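# Regrasp a hanging spanner in-hand to match goal pictures

## Task

A spanner hangs from the hand, pinched by the tip of its handle between thumb and index finger. Using in-hand motion only, rotate and reposition it until its orientation in the hand and the spot on the handle being gripped match the two goal pictures. The spanner must never contact anything except this hand (the wrist camera, its bracket and the arm's final link count as hand) and must never leave the hand, or the task fails. To finish, keep it motionless in the hand with the palm pointing straight down, no hand motor reporting "moving", and a firm grip (a loose grip fails). Then declare completion.

## Robot and tools

ROBOT. One six-joint arm (shoulder pan, shoulder lift, elbow, wrist 1, wrist 2, wrist 3) carrying a five-finger right hand with six motors. Cameras: cam_head_left, cam_head_right, cam_high, cam_low and cam_wrist, each 896x504 pixels. A calibration block gives each camera's intrinsics and world-to-camera transform; small offsets are possible.

FRAMES. The scene frame has its origin on the table top below the arm base, +z up, +y to the left when facing along +x. Reported poses are in this frame. The hand point sits 0.05 m in front of the palm, where index pad meets thumb tip in a pinch. Its own axes: +z runs along the straightened fingers, +y points out of the palm, +x crosses the palm away from the thumb toward the little finger. "Palm straight down" therefore means the hand's +y aligned with scene -z. A wrist bracket on the little-finger side protrudes 0.03 m beyond the point along +y and 0.11 m across the palm; it can collide. Rotating the hand shifts the hand point slightly.

ROW FORMAT (shared by execute_actions and move). A single flat list of 14 numbers, each in [-1, 1]:
1-6: dx, dy, dz, rx, ry, rz. A relative offset, not a pose, expressed in the hand point's own axes, measured from the hand point's pose at the start of the action (for a call's first action, the last pose reported). Scale: 1.0 equals 0.6 m of travel or 180 degrees of turn. rx, ry, rz form a single rotation vector.
7-12: absolute hand motor targets, in this fixed order: thumb_turn (-1 beside palm, +1 opposite the fingers), thumb_bend (-1 straight, +1 fully bent), index, middle, ring, little (-1 straight, +1 curled into palm). A pinch sits near index +0.22, thumb_bend +0.75, thumb_turn +0.57.
13: force_limit, linear from about 0 N at -1 to 10 N at +1 at the fingertip (thumb motors up to 15 N). It only halts closing motion.
14: speed, linear from nearly zero at -1 to full at +1 (full sweep of a finger in 0.6 s). For gentle closing use -0.9 or lower.

TOOLS.
execute_actions(actions): actions is a list of actions; each action is a list of up to 15 rows; each row is one control step of 1/30 s. If fewer than 15 rows are given, the final row repeats. Every row in an action is measured from that action's start pose, not from the row before. Per step the commanded pose is clipped to within 100 mm and 16 degrees of the measured pose, so large offsets need several actions. An empty list just returns state and images.
move(target, speed, stop_force, blocking): target is one row as above, offset from the pose in the latest result showing one. The hand point travels straight toward it over 0.5 to 10 s (cut off at 10 s), taking the shorter rotation. speed in m/s, 0.002 to 0.5, default 0.25; rotation capped at twice that in rad/s. stop_force in N, 13 to 80, optional: ends the path when push against the motion rises that much; omit it when backing away from a contact; unreliable on moves that rotate. blocking=false returns after 0.5 s while motion continues (not allowed with stop_force); check with wait(0).
wait(seconds): 0 to 10; lets time pass holding the last command.
stop(): brakes a running move.
zoom_image(camera, region): region [x0, y0, x1, y1] in image pixels, at most 504 by 504, from the latest image of that camera.
show_instructions(): shows the reference (goal) images.
finished_scene(scene): pass the current scene number to end it; irreversible.

RESULTS. The state gives end_effector_position (m), end_effector_quat_wxyz, linear and angular velocities, and a "Hand target" line (the pose the controller is heading to). hand_measured, hand_stopped_by and hand_load_n list six values in motor order. hand_stopped_by words: moving, target (reached), force (hit force_limit), stalled (blocked, then locked), fault (dead motor). hand_load_n is positive when something pushes a finger open; if all loads drop near 0, the grip is lost. Wrist force and torque are in hand axes, with offsets up to about 5.5 N, noise about 3.4 N, saturation near 100 N. A move adds a "move:" line: done, off_target, moving, held, fault or contact, plus limits (paced = pose clipped, held = some steps blocked). Step readings may be flagged HELD. "pose unreachable" means the clearance check altered the command.

GRIP BEHAVIOUR. A motor moves only when its target changes by at least 0.01, then locks on arrival or at the force limit; a lock resists about 15 N. Resending identical numbers keeps the grip. To squeeze harder, raise force_limit and send a target further closed than hand_measured; to loosen, send one more open.

AVOID. Letting the spanner touch the table or anything else, dropping it, or knocking objects off the table. Hard contacts: joint torque limits (wrist joints 46.9 N m, elbow 130, shoulders 287) or 150 N external force trigger a 10 s stop. The arm is stiff, so avoid targets past a contact. Long static loads heat motors: warning at 70 °C, braking at 85 °C. Before finishing, confirm palm down, nothing reads moving, and loads show a firm hold.

Each tool is called after "Call:" in YAML: its name, and indented under it one key for each argument.

Reference images:

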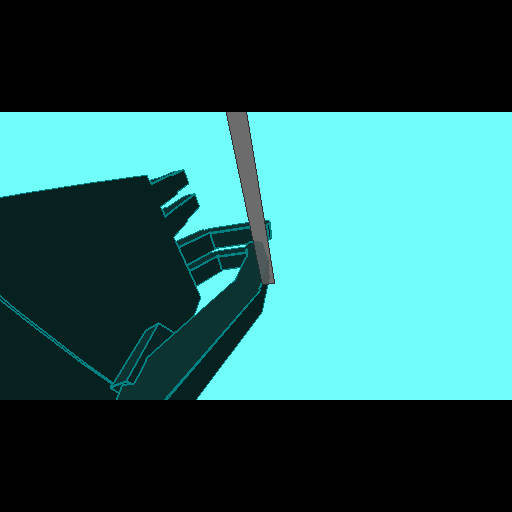

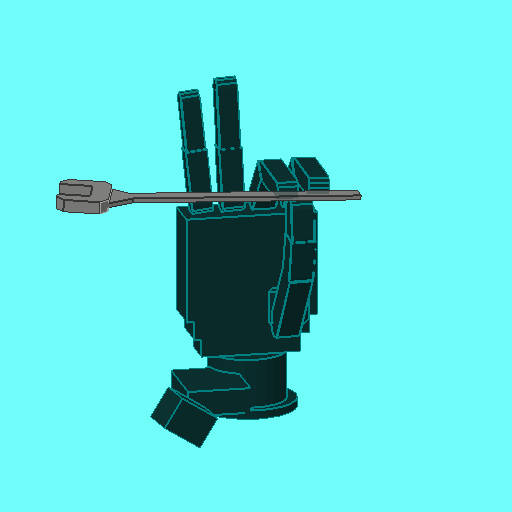

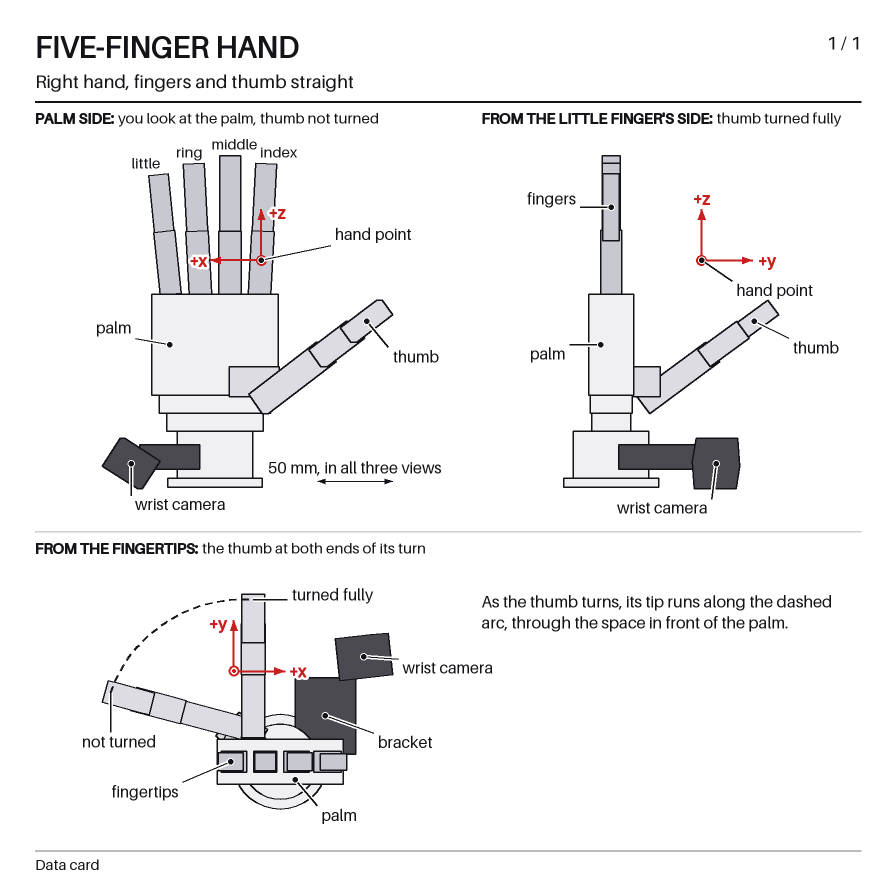

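## Session

Call:
execute_actions:
  actions: []

Scene clock: 0.00 s.
end_effector_position=(+0.6934, -0.0960, +0.3193) hand_measured=(+0.570, +0.750, +0.184, -1.000, -1.000, -1.000) hand_load_n=(-0.5, +1.0, +8.5, +0.0, +0.0, +0.0) hand_stopped_by=(target, target, target, target, target, target) hand_force_limit=0.00 hand_speed=-0.80 end_effector_quat_wxyz=(+0.433, -0.421, +0.555, -0.572) end_effector_velocity=(-0.000, -0.001, +0.001) end_effector_angular_velocity=(-0.002, -0.003, -0.001)
Joint positions: [-0.541 -1.284  2.452 -4.334 -1.294  0.018]
Joint velocities: [-0.001 -0.001 -0.001 -0.002 -0.    -0.   ]
Wrist force (N, on the end effector, along its own x y z axes, offset not removed): no reading
Wrist torque (N m, same axes, about the end effector's origin, offset not removed): no reading
Hand target: +0.693, -0.096, +0.319; +0.433, -0.421, +0.555, -0.572

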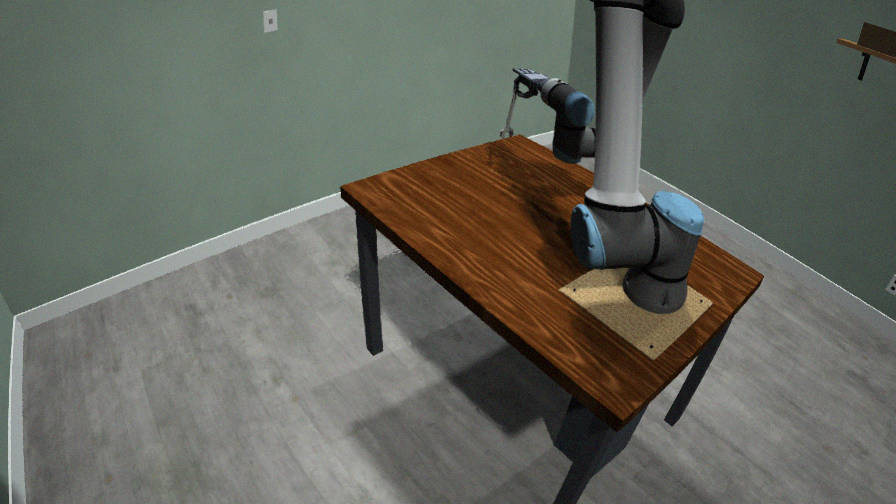

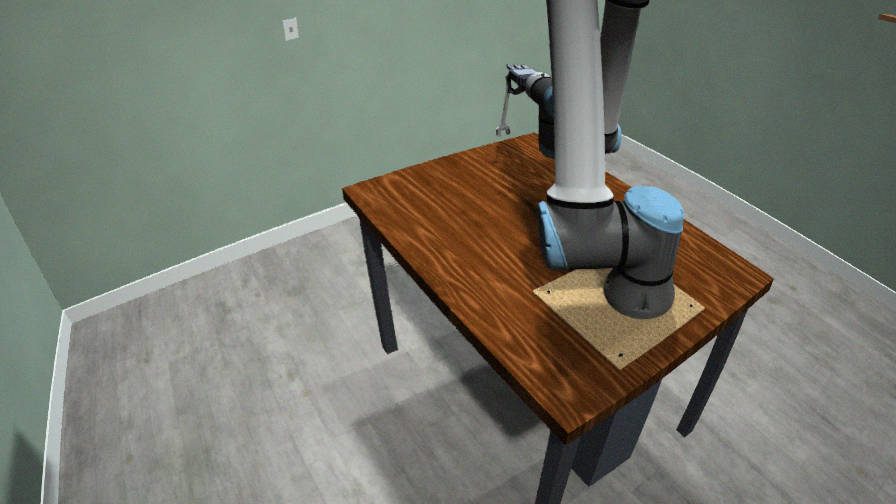

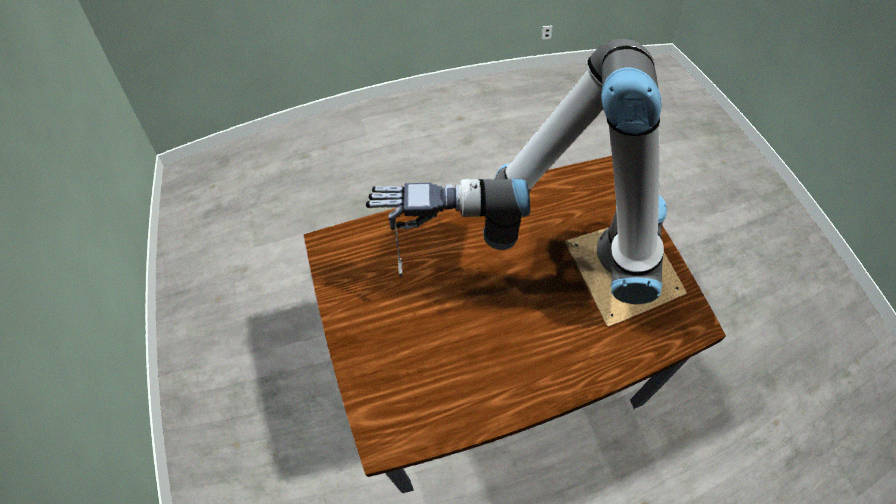

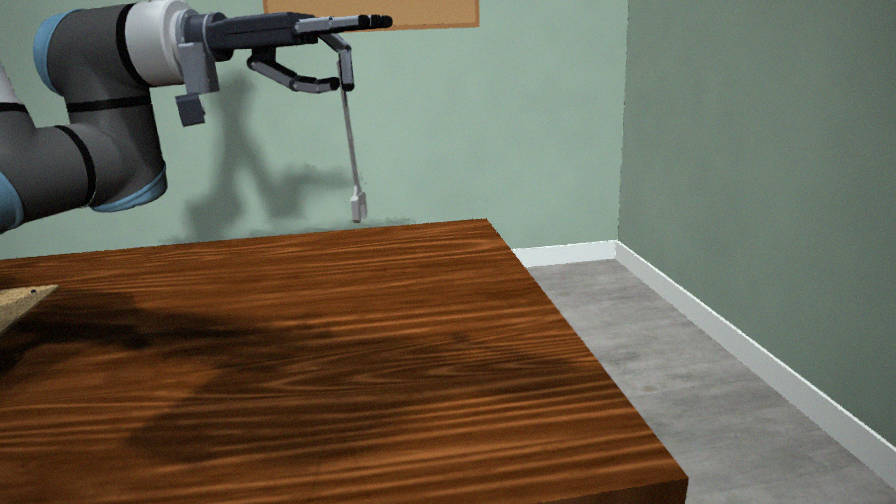

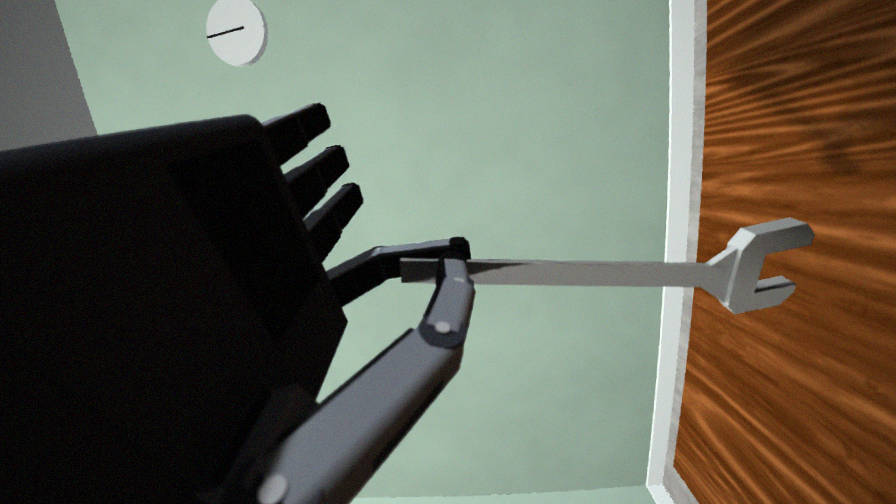

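Call:
move:
  target: [0,-0.05,0,0,0,0.25,0.57,0.75,0.184,-0.3,-1,-1,0,-0.8]
  speed: 0.2

Call:
zoom_image:
  camera: "cam_wrist"
  region: [300,150,600,350]

Scene clock: 3.83 s.
end_effector_position=(+0.6925, -0.0957, +0.3494) hand_measured=(+0.570, +0.748, +0.182, -0.300, -1.000, -1.000) hand_load_n=(-1.0, +2.0, +7.5, +0.0, +0.0, +0.0) hand_stopped_by=(target, target, force, target, target, target) hand_force_limit=0.00 hand_speed=-0.80 end_effector_quat_wxyz=(+0.619, -0.177, +0.674, -0.363) end_effector_velocity=(+0.000, -0.000, +0.000) end_effector_angular_velocity=(+0.008, -0.003, +0.000)
Joint positions: [-0.622 -1.264  2.461 -4.363 -1.213  0.805]
Joint velocities: [-0.001  0.001 -0.001 -0.001  0.001  0.009]
Wrist force (N, on the end effector, along its own x y z axes, offset not removed): [2.2 4.3 2.1]
Wrist torque (N m, same axes, about the end effector's origin, offset not removed): [0.43 -0.38 -0.04]
Hand target: +0.693, -0.096, +0.349; +0.619, -0.177, +0.674, -0.362
Off the commanded pose: 0.000 m, 0 deg.
move: done
camera_calibration (this result's frames):
cam_wrist: T_world_to_cam=[[0.23248, 0.775668, -0.586763, 0.116882], [-0.387131, 0.627242, 0.675794, 0.094987], [0.892234, 0.0700457, 0.446107, -0.638375], [0, 0, 0, 1]] pos_world=[0.57918, -0.105526, 0.289174]

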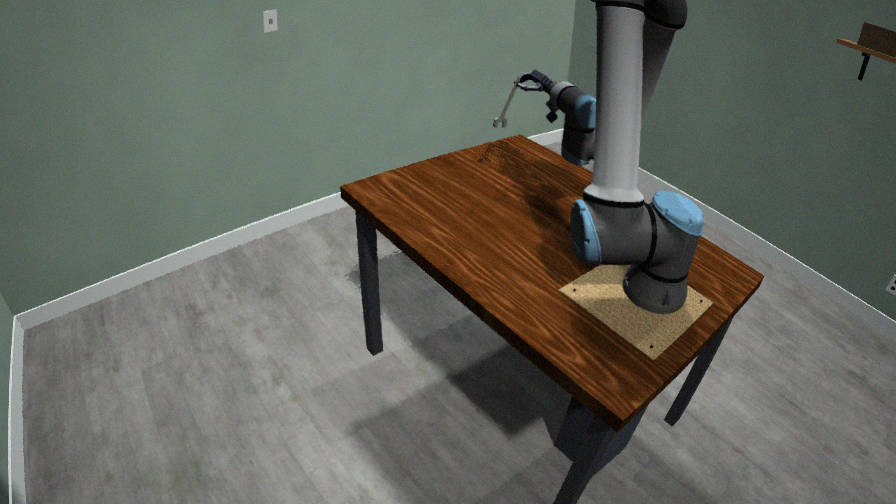

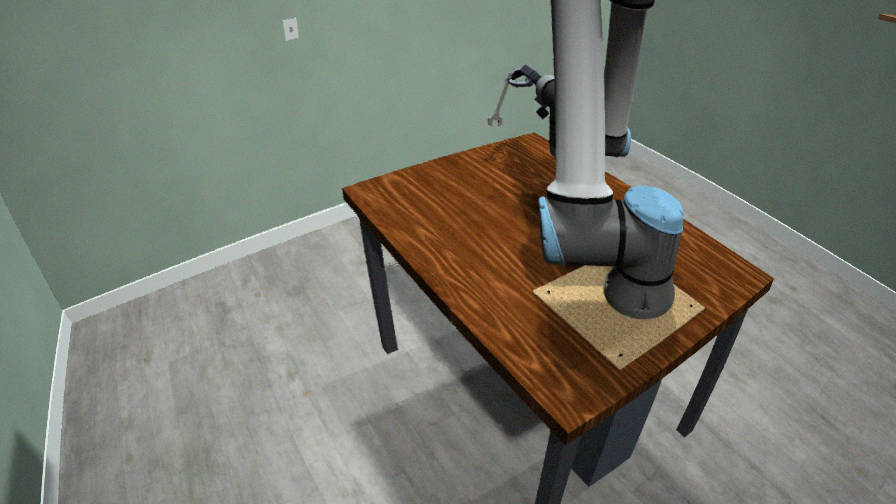

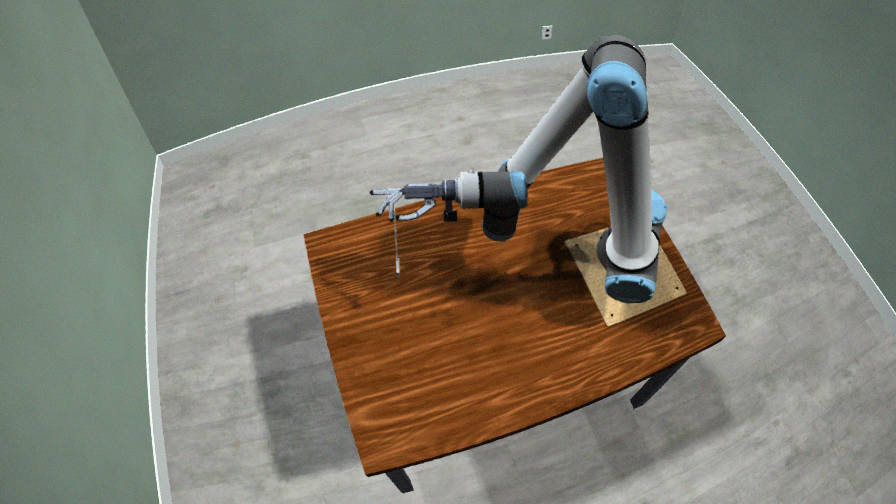

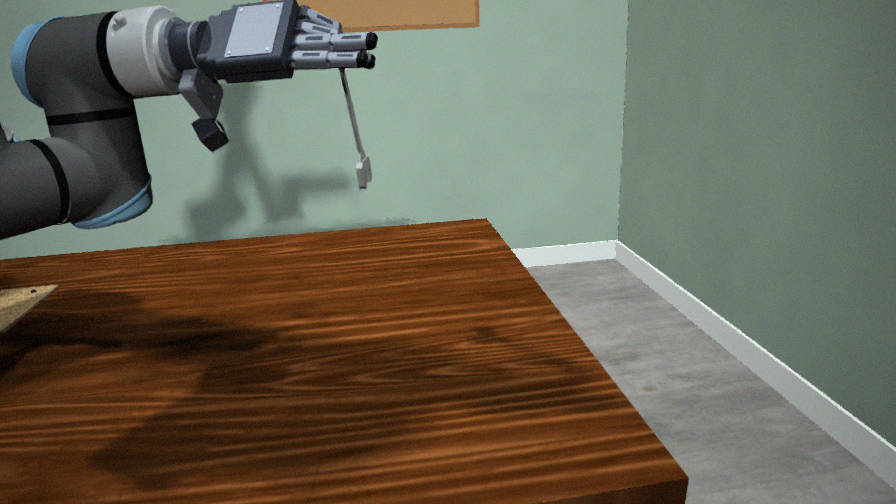

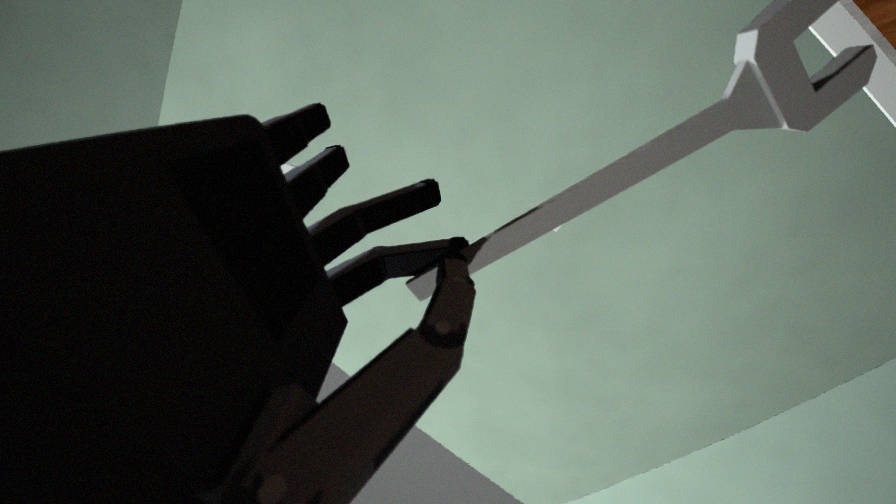

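Region (300, 150, 600, 350) of cam_wrist's 896x504 image, scaled by 1.680, with more detail than that image has.

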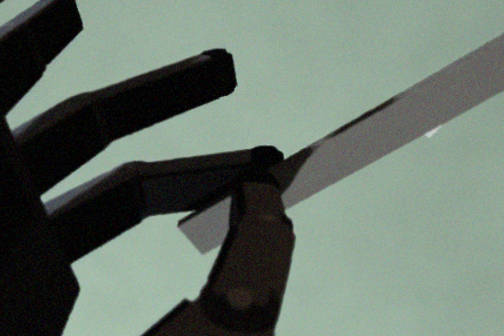

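Call:
move:
  target: [0,0,0,0,0,0.2,0.57,0.75,0.2,-0.3,-1,-1,0.5,-0.95]
  speed: 0.2

Call:
zoom_image:
  camera: "cam_high"
  region: [330,160,480,290]

Scene clock: 6.77 s.
end_effector_position=(+0.6925, -0.0958, +0.3495) hand_measured=(+0.570, +0.748, +0.182, -0.300, -1.000, -1.000) hand_load_n=(-0.5, +1.5, +7.5, +0.0, +0.0, +0.0) hand_stopped_by=(target, target, force, target, target, target) hand_force_limit=0.50 hand_speed=-0.95 end_effector_quat_wxyz=(+0.701, +0.040, +0.696, -0.154) end_effector_velocity=(+0.000, -0.001, +0.001) end_effector_angular_velocity=(+0.010, -0.006, -0.000)
Joint positions: [-0.62  -1.161  2.465 -4.47  -1.215  1.432]
Joint velocities: [ 0.     0.001 -0.002 -0.003 -0.001  0.012]
Wrist force (N, on the end effector, along its own x y z axes, offset not removed): [1.5 2.9 3.7]
Wrist torque (N m, same axes, about the end effector's origin, offset not removed): [0.21 -0.35 -0.11]
Hand target: +0.693, -0.096, +0.350; +0.701, +0.040, +0.696, -0.154
Off the commanded pose: 0.000 m, 0 deg.
move: done
camera_calibration (this result's frames):
cam_wrist: T_world_to_cam=[[0.267455, 0.96357, -0.000173884, -0.0942606], [-0.526745, 0.146358, 0.837328, 0.0891582], [0.80685, -0.223856, 0.5467, -0.642558], [0, 0, 0, 1]] pos_world=[0.590622, -0.0660625, 0.276616]

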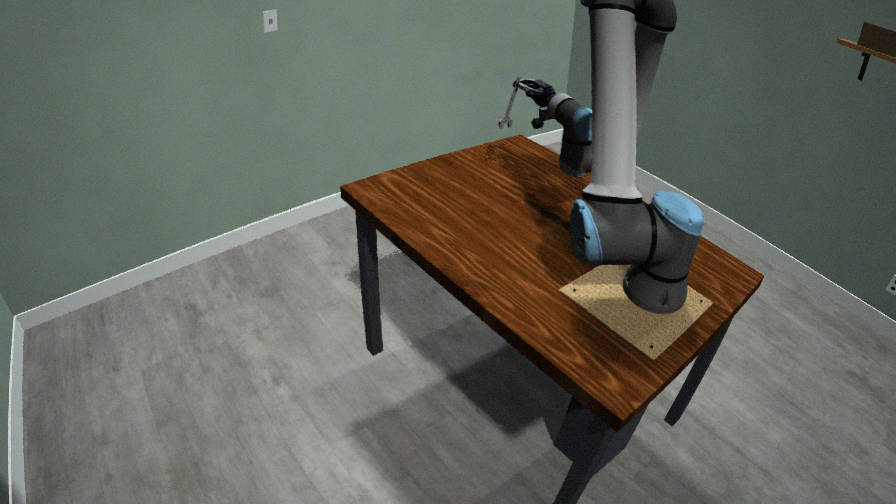

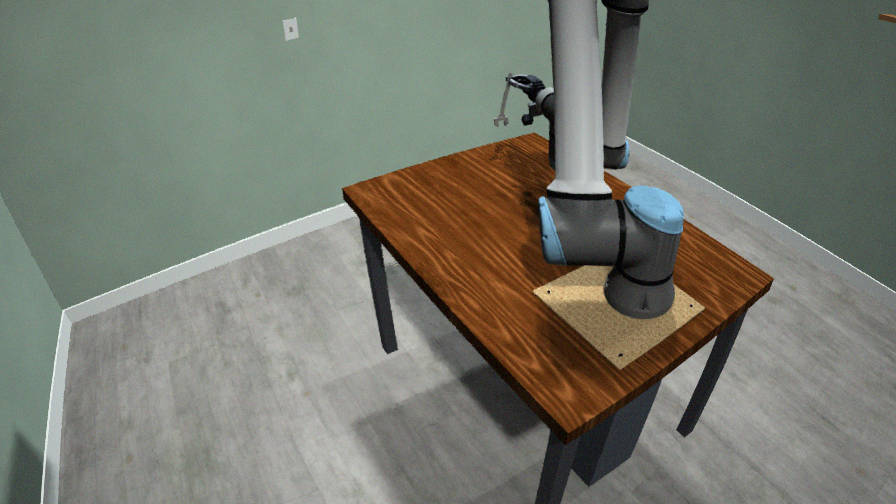

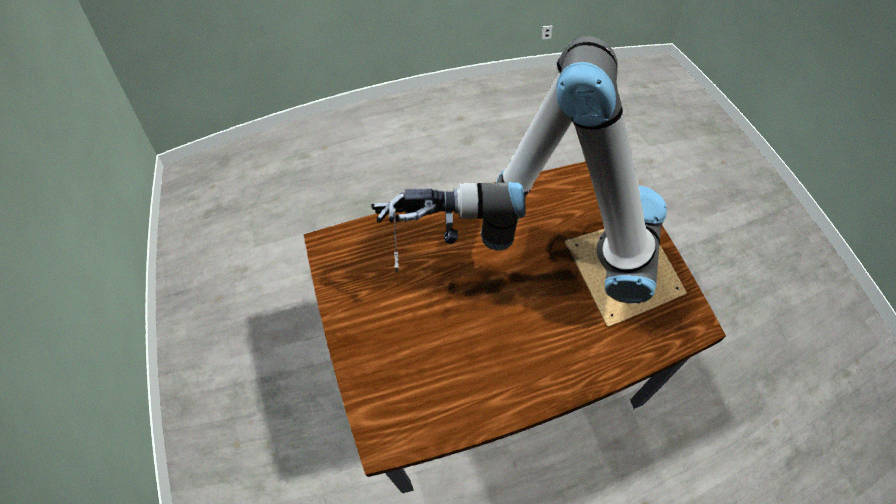

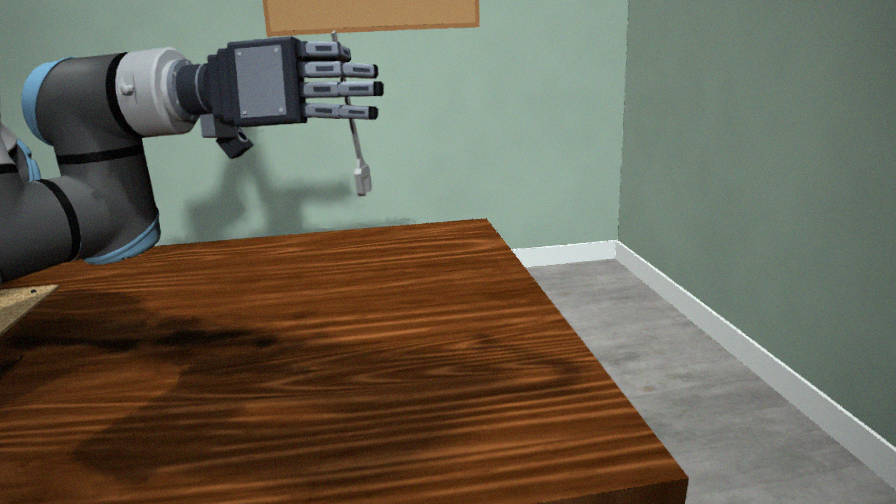

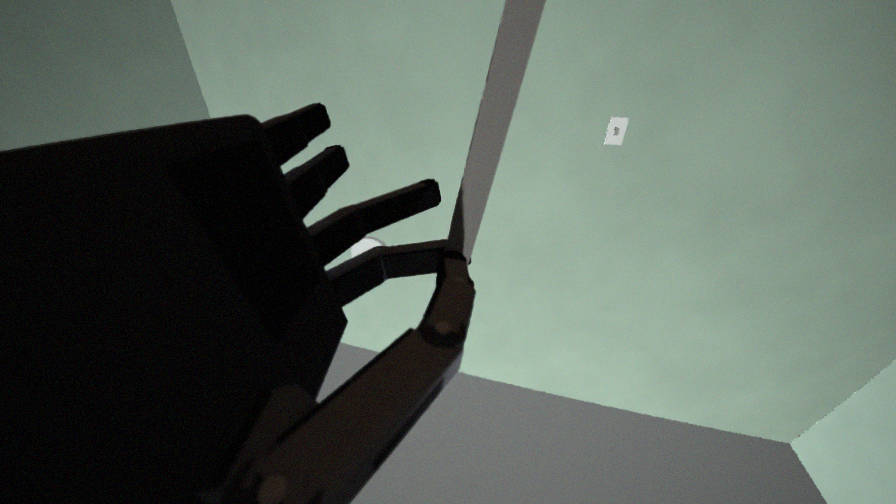

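Region (330, 160, 480, 290) of cam_high's 896x504 image, scaled by 3.360, with more detail than that image has; it fills the top 437 rows of this view, and the rest is white.

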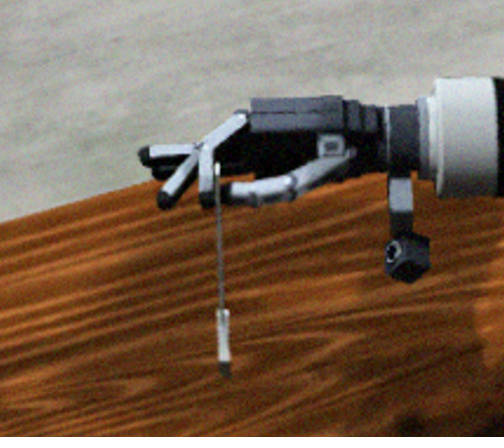

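Call:
move:
  target: [0,0,0,0,0,0.12,0.57,0.75,0.2,-0.05,-1,-1,0.5,-0.9]
  speed: 0.15

Call:
zoom_image:
  camera: "cam_high"
  region: [330,160,480,290]

Scene clock: 9.07 s.
end_effector_position=(+0.6925, -0.0959, +0.3495) hand_measured=(+0.570, +0.748, +0.182, -0.050, -1.000, -1.000) hand_load_n=(-0.5, +1.0, +7.5, +0.0, +0.0, +0.0) hand_stopped_by=(target, target, force, target, target, target) hand_force_limit=0.50 hand_speed=-0.90 end_effector_quat_wxyz=(+0.717, +0.169, +0.676, -0.020) end_effector_velocity=(+0.000, +0.001, +0.000) end_effector_angular_velocity=(+0.002, -0.002, +0.002)
Joint positions: [-0.589 -1.104  2.462 -4.524 -1.245  1.808]
Joint velocities: [ 0.002  0.001 -0.001 -0.002 -0.001  0.003]
Wrist force (N, on the end effector, along its own x y z axes, offset not removed): [3.6 2.3 1.0]
Wrist torque (N m, same axes, about the end effector's origin, offset not removed): [0.26 -0.50 0.13]
Hand target: +0.693, -0.096, +0.349; +0.717, +0.169, +0.676, -0.020
Off the commanded pose: 0.000 m, 0 deg.
move: done
camera_calibration (this result's frames):
cam_wrist: T_world_to_cam=[[0.23832, 0.899003, 0.367419, -0.20869], [-0.609709, -0.155979, 0.777126, 0.138694], [0.755949, -0.409224, 0.510958, -0.612612], [0, 0, 0, 1]] pos_world=[0.597401, -0.0414492, 0.281913]

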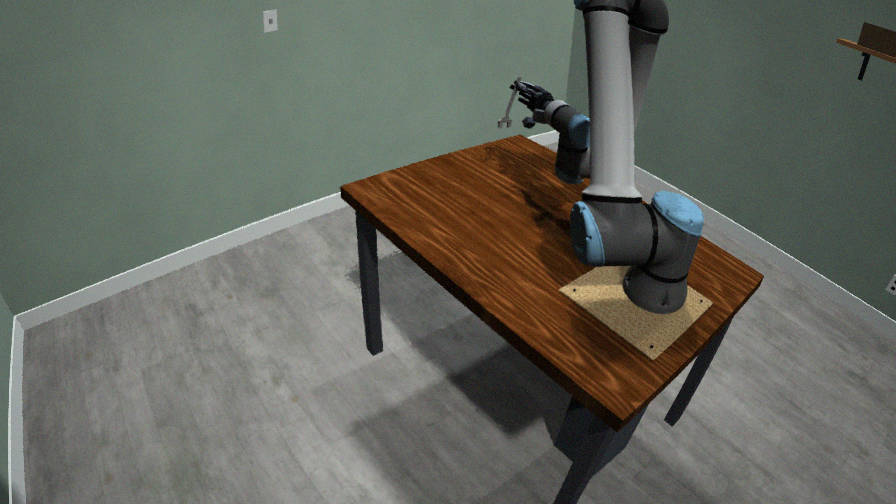

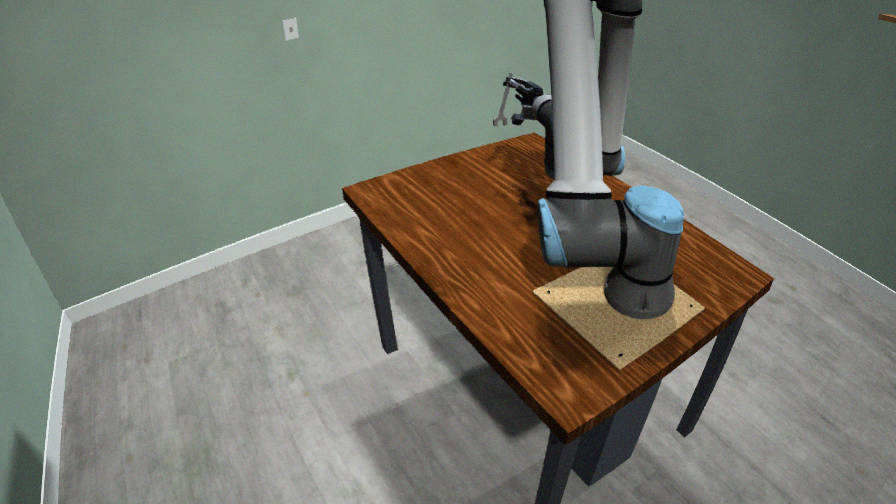

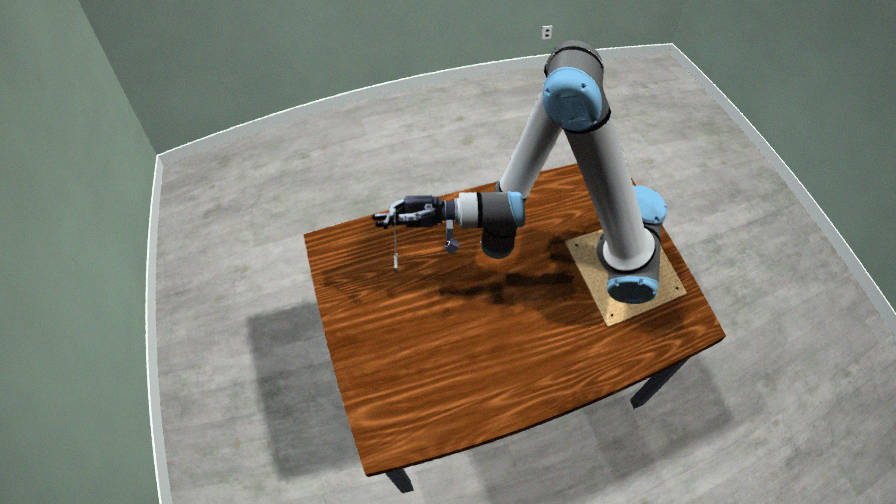

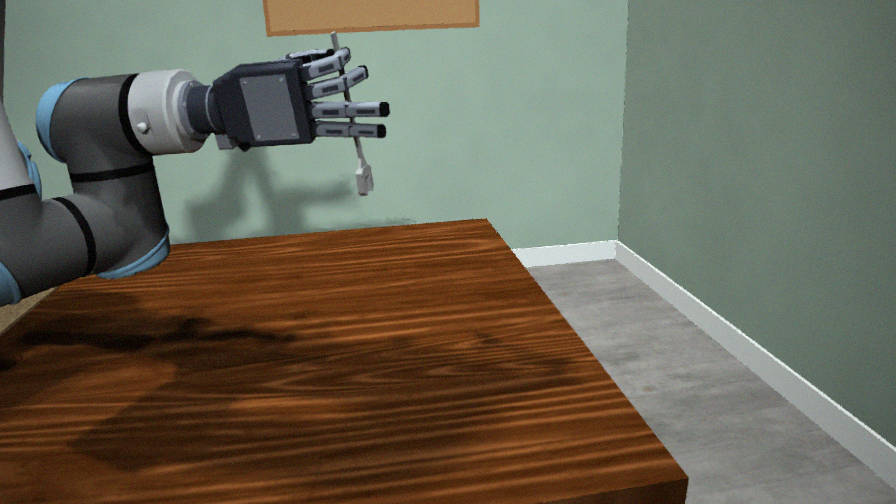

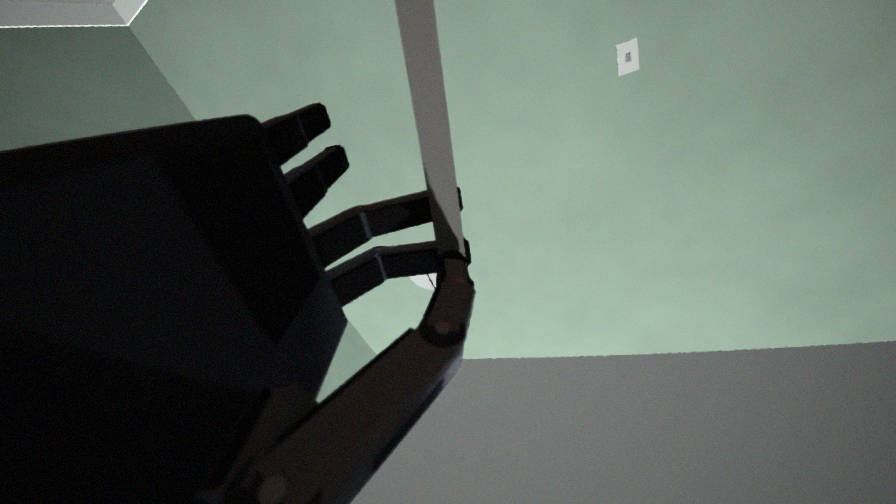

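Region (330, 160, 480, 290) of cam_high's 896x504 image, scaled by 3.360, with more detail than that image has; it fills the top 437 rows of this view, and the rest is white.

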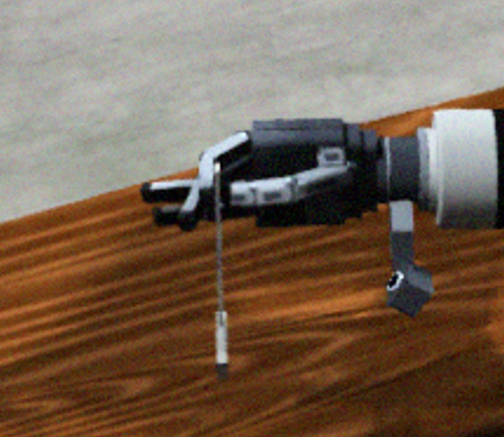

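Call:
move:
  target: [0,0,0,0,0,-0.06,0.57,0.75,0.2,0.2,0.05,0.0,-0.7,-0.8]
  speed: 0.1

Call:
zoom_image:
  camera: "cam_high"
  region: [330,160,480,290]

Scene clock: 14.37 s.
end_effector_position=(+0.6925, -0.0958, +0.3495) hand_measured=(+0.570, +0.748, +0.182, +0.160, +0.050, +0.000) hand_load_n=(-0.5, +1.0, +8.0, +0.5, +0.0, +0.0) hand_stopped_by=(target, target, force, force, target, target) hand_force_limit=-0.70 hand_speed=-0.80 end_effector_quat_wxyz=(+0.712, +0.105, +0.689, -0.088) end_effector_velocity=(+0.001, -0.000, +0.000) end_effector_angular_velocity=(-0.002, -0.002, +0.000)
Joint positions: [-0.607 -1.131  2.464 -4.499 -1.228  1.62 ]
Joint velocities: [ 0.     0.001 -0.002 -0.001 -0.    -0.001]
Wrist force (N, on the end effector, along its own x y z axes, offset not removed): [0.0 6.2 1.5]
Wrist torque (N m, same axes, about the end effector's origin, offset not removed): [0.94 -0.05 -0.04]
Hand target: +0.693, -0.096, +0.349; +0.712, +0.105, +0.689, -0.088
Off the commanded pose: 0.000 m, 0 deg.
move: done
camera_calibration (this result's frames):
cam_wrist: T_world_to_cam=[[0.257491, 0.948057, 0.186778, -0.154158], [-0.569368, -0.00731402, 0.82205, 0.109294], [0.780717, -0.318016, 0.53791, -0.630427], [0, 0, 0, 1]] pos_world=[0.594108, -0.053536, 0.278061]

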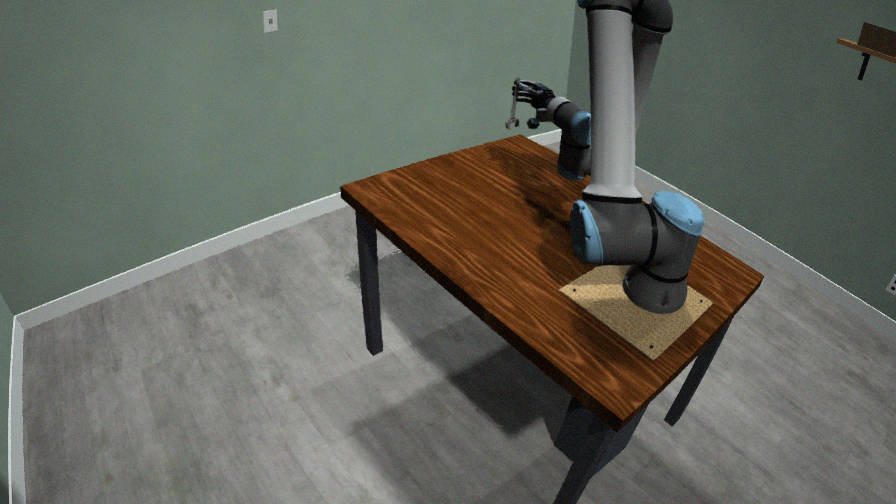

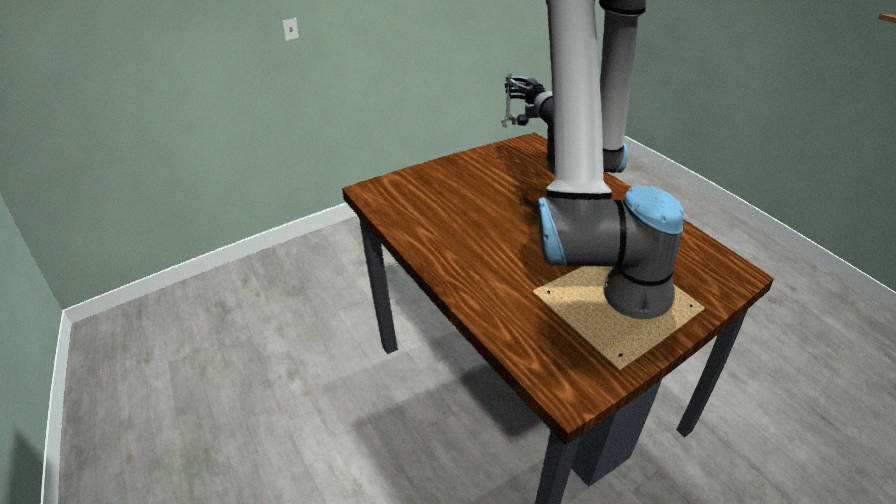

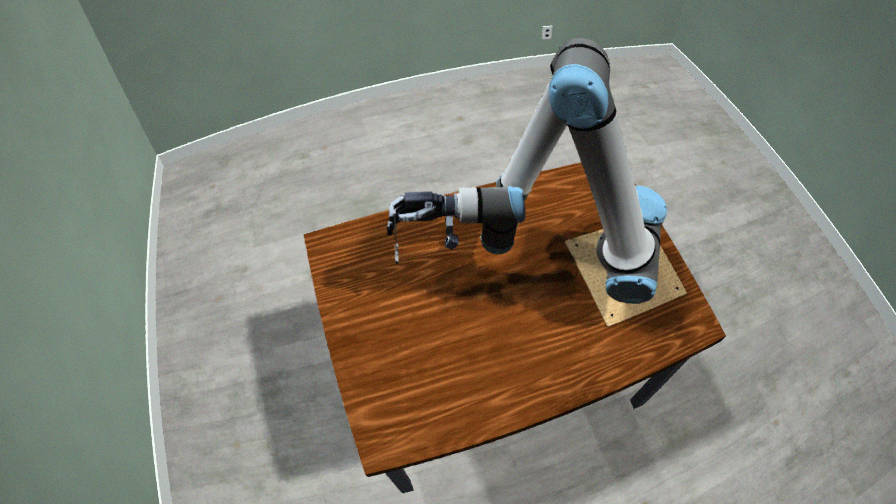

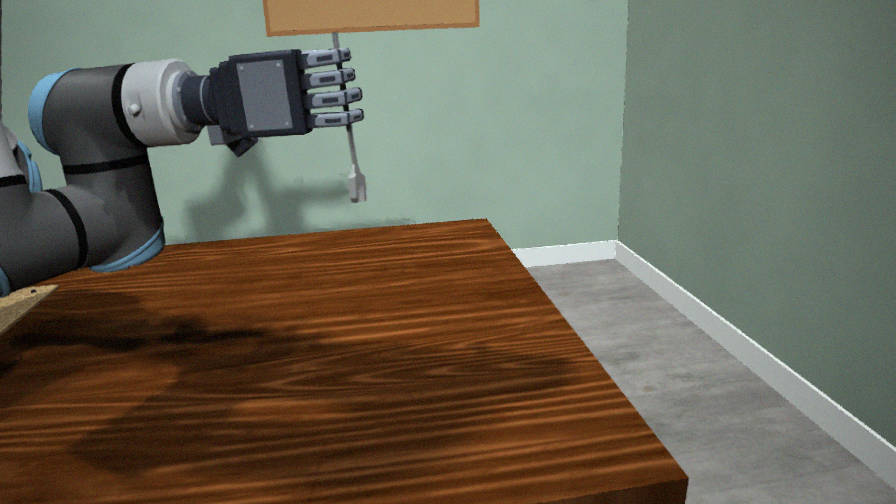

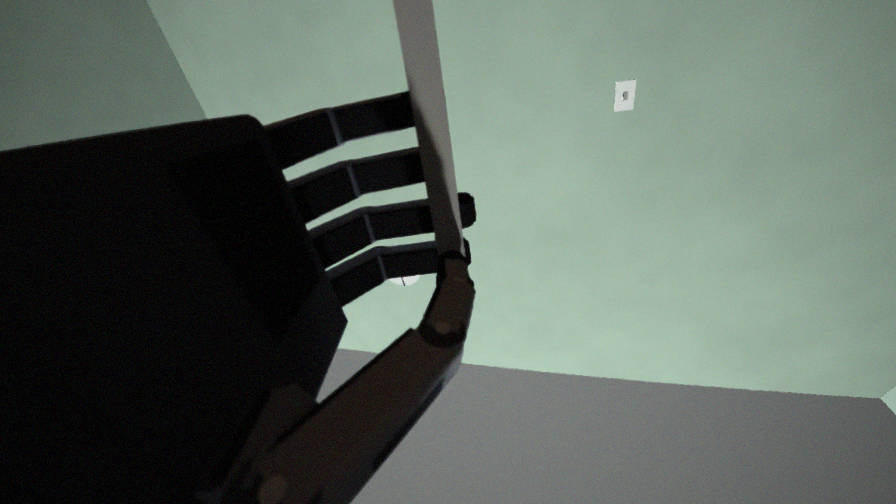

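Region (330, 160, 480, 290) of cam_high's 896x504 image, scaled by 3.360, with more detail than that image has; it fills the top 437 rows of this view, and the rest is white.

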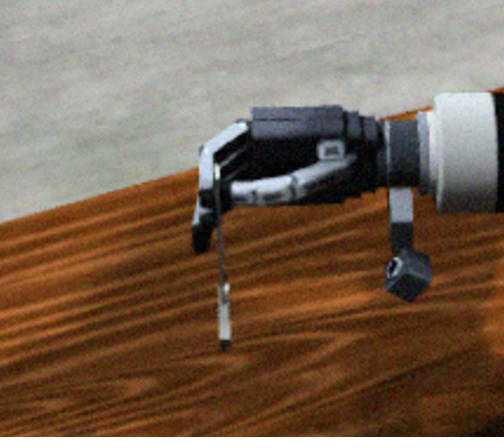

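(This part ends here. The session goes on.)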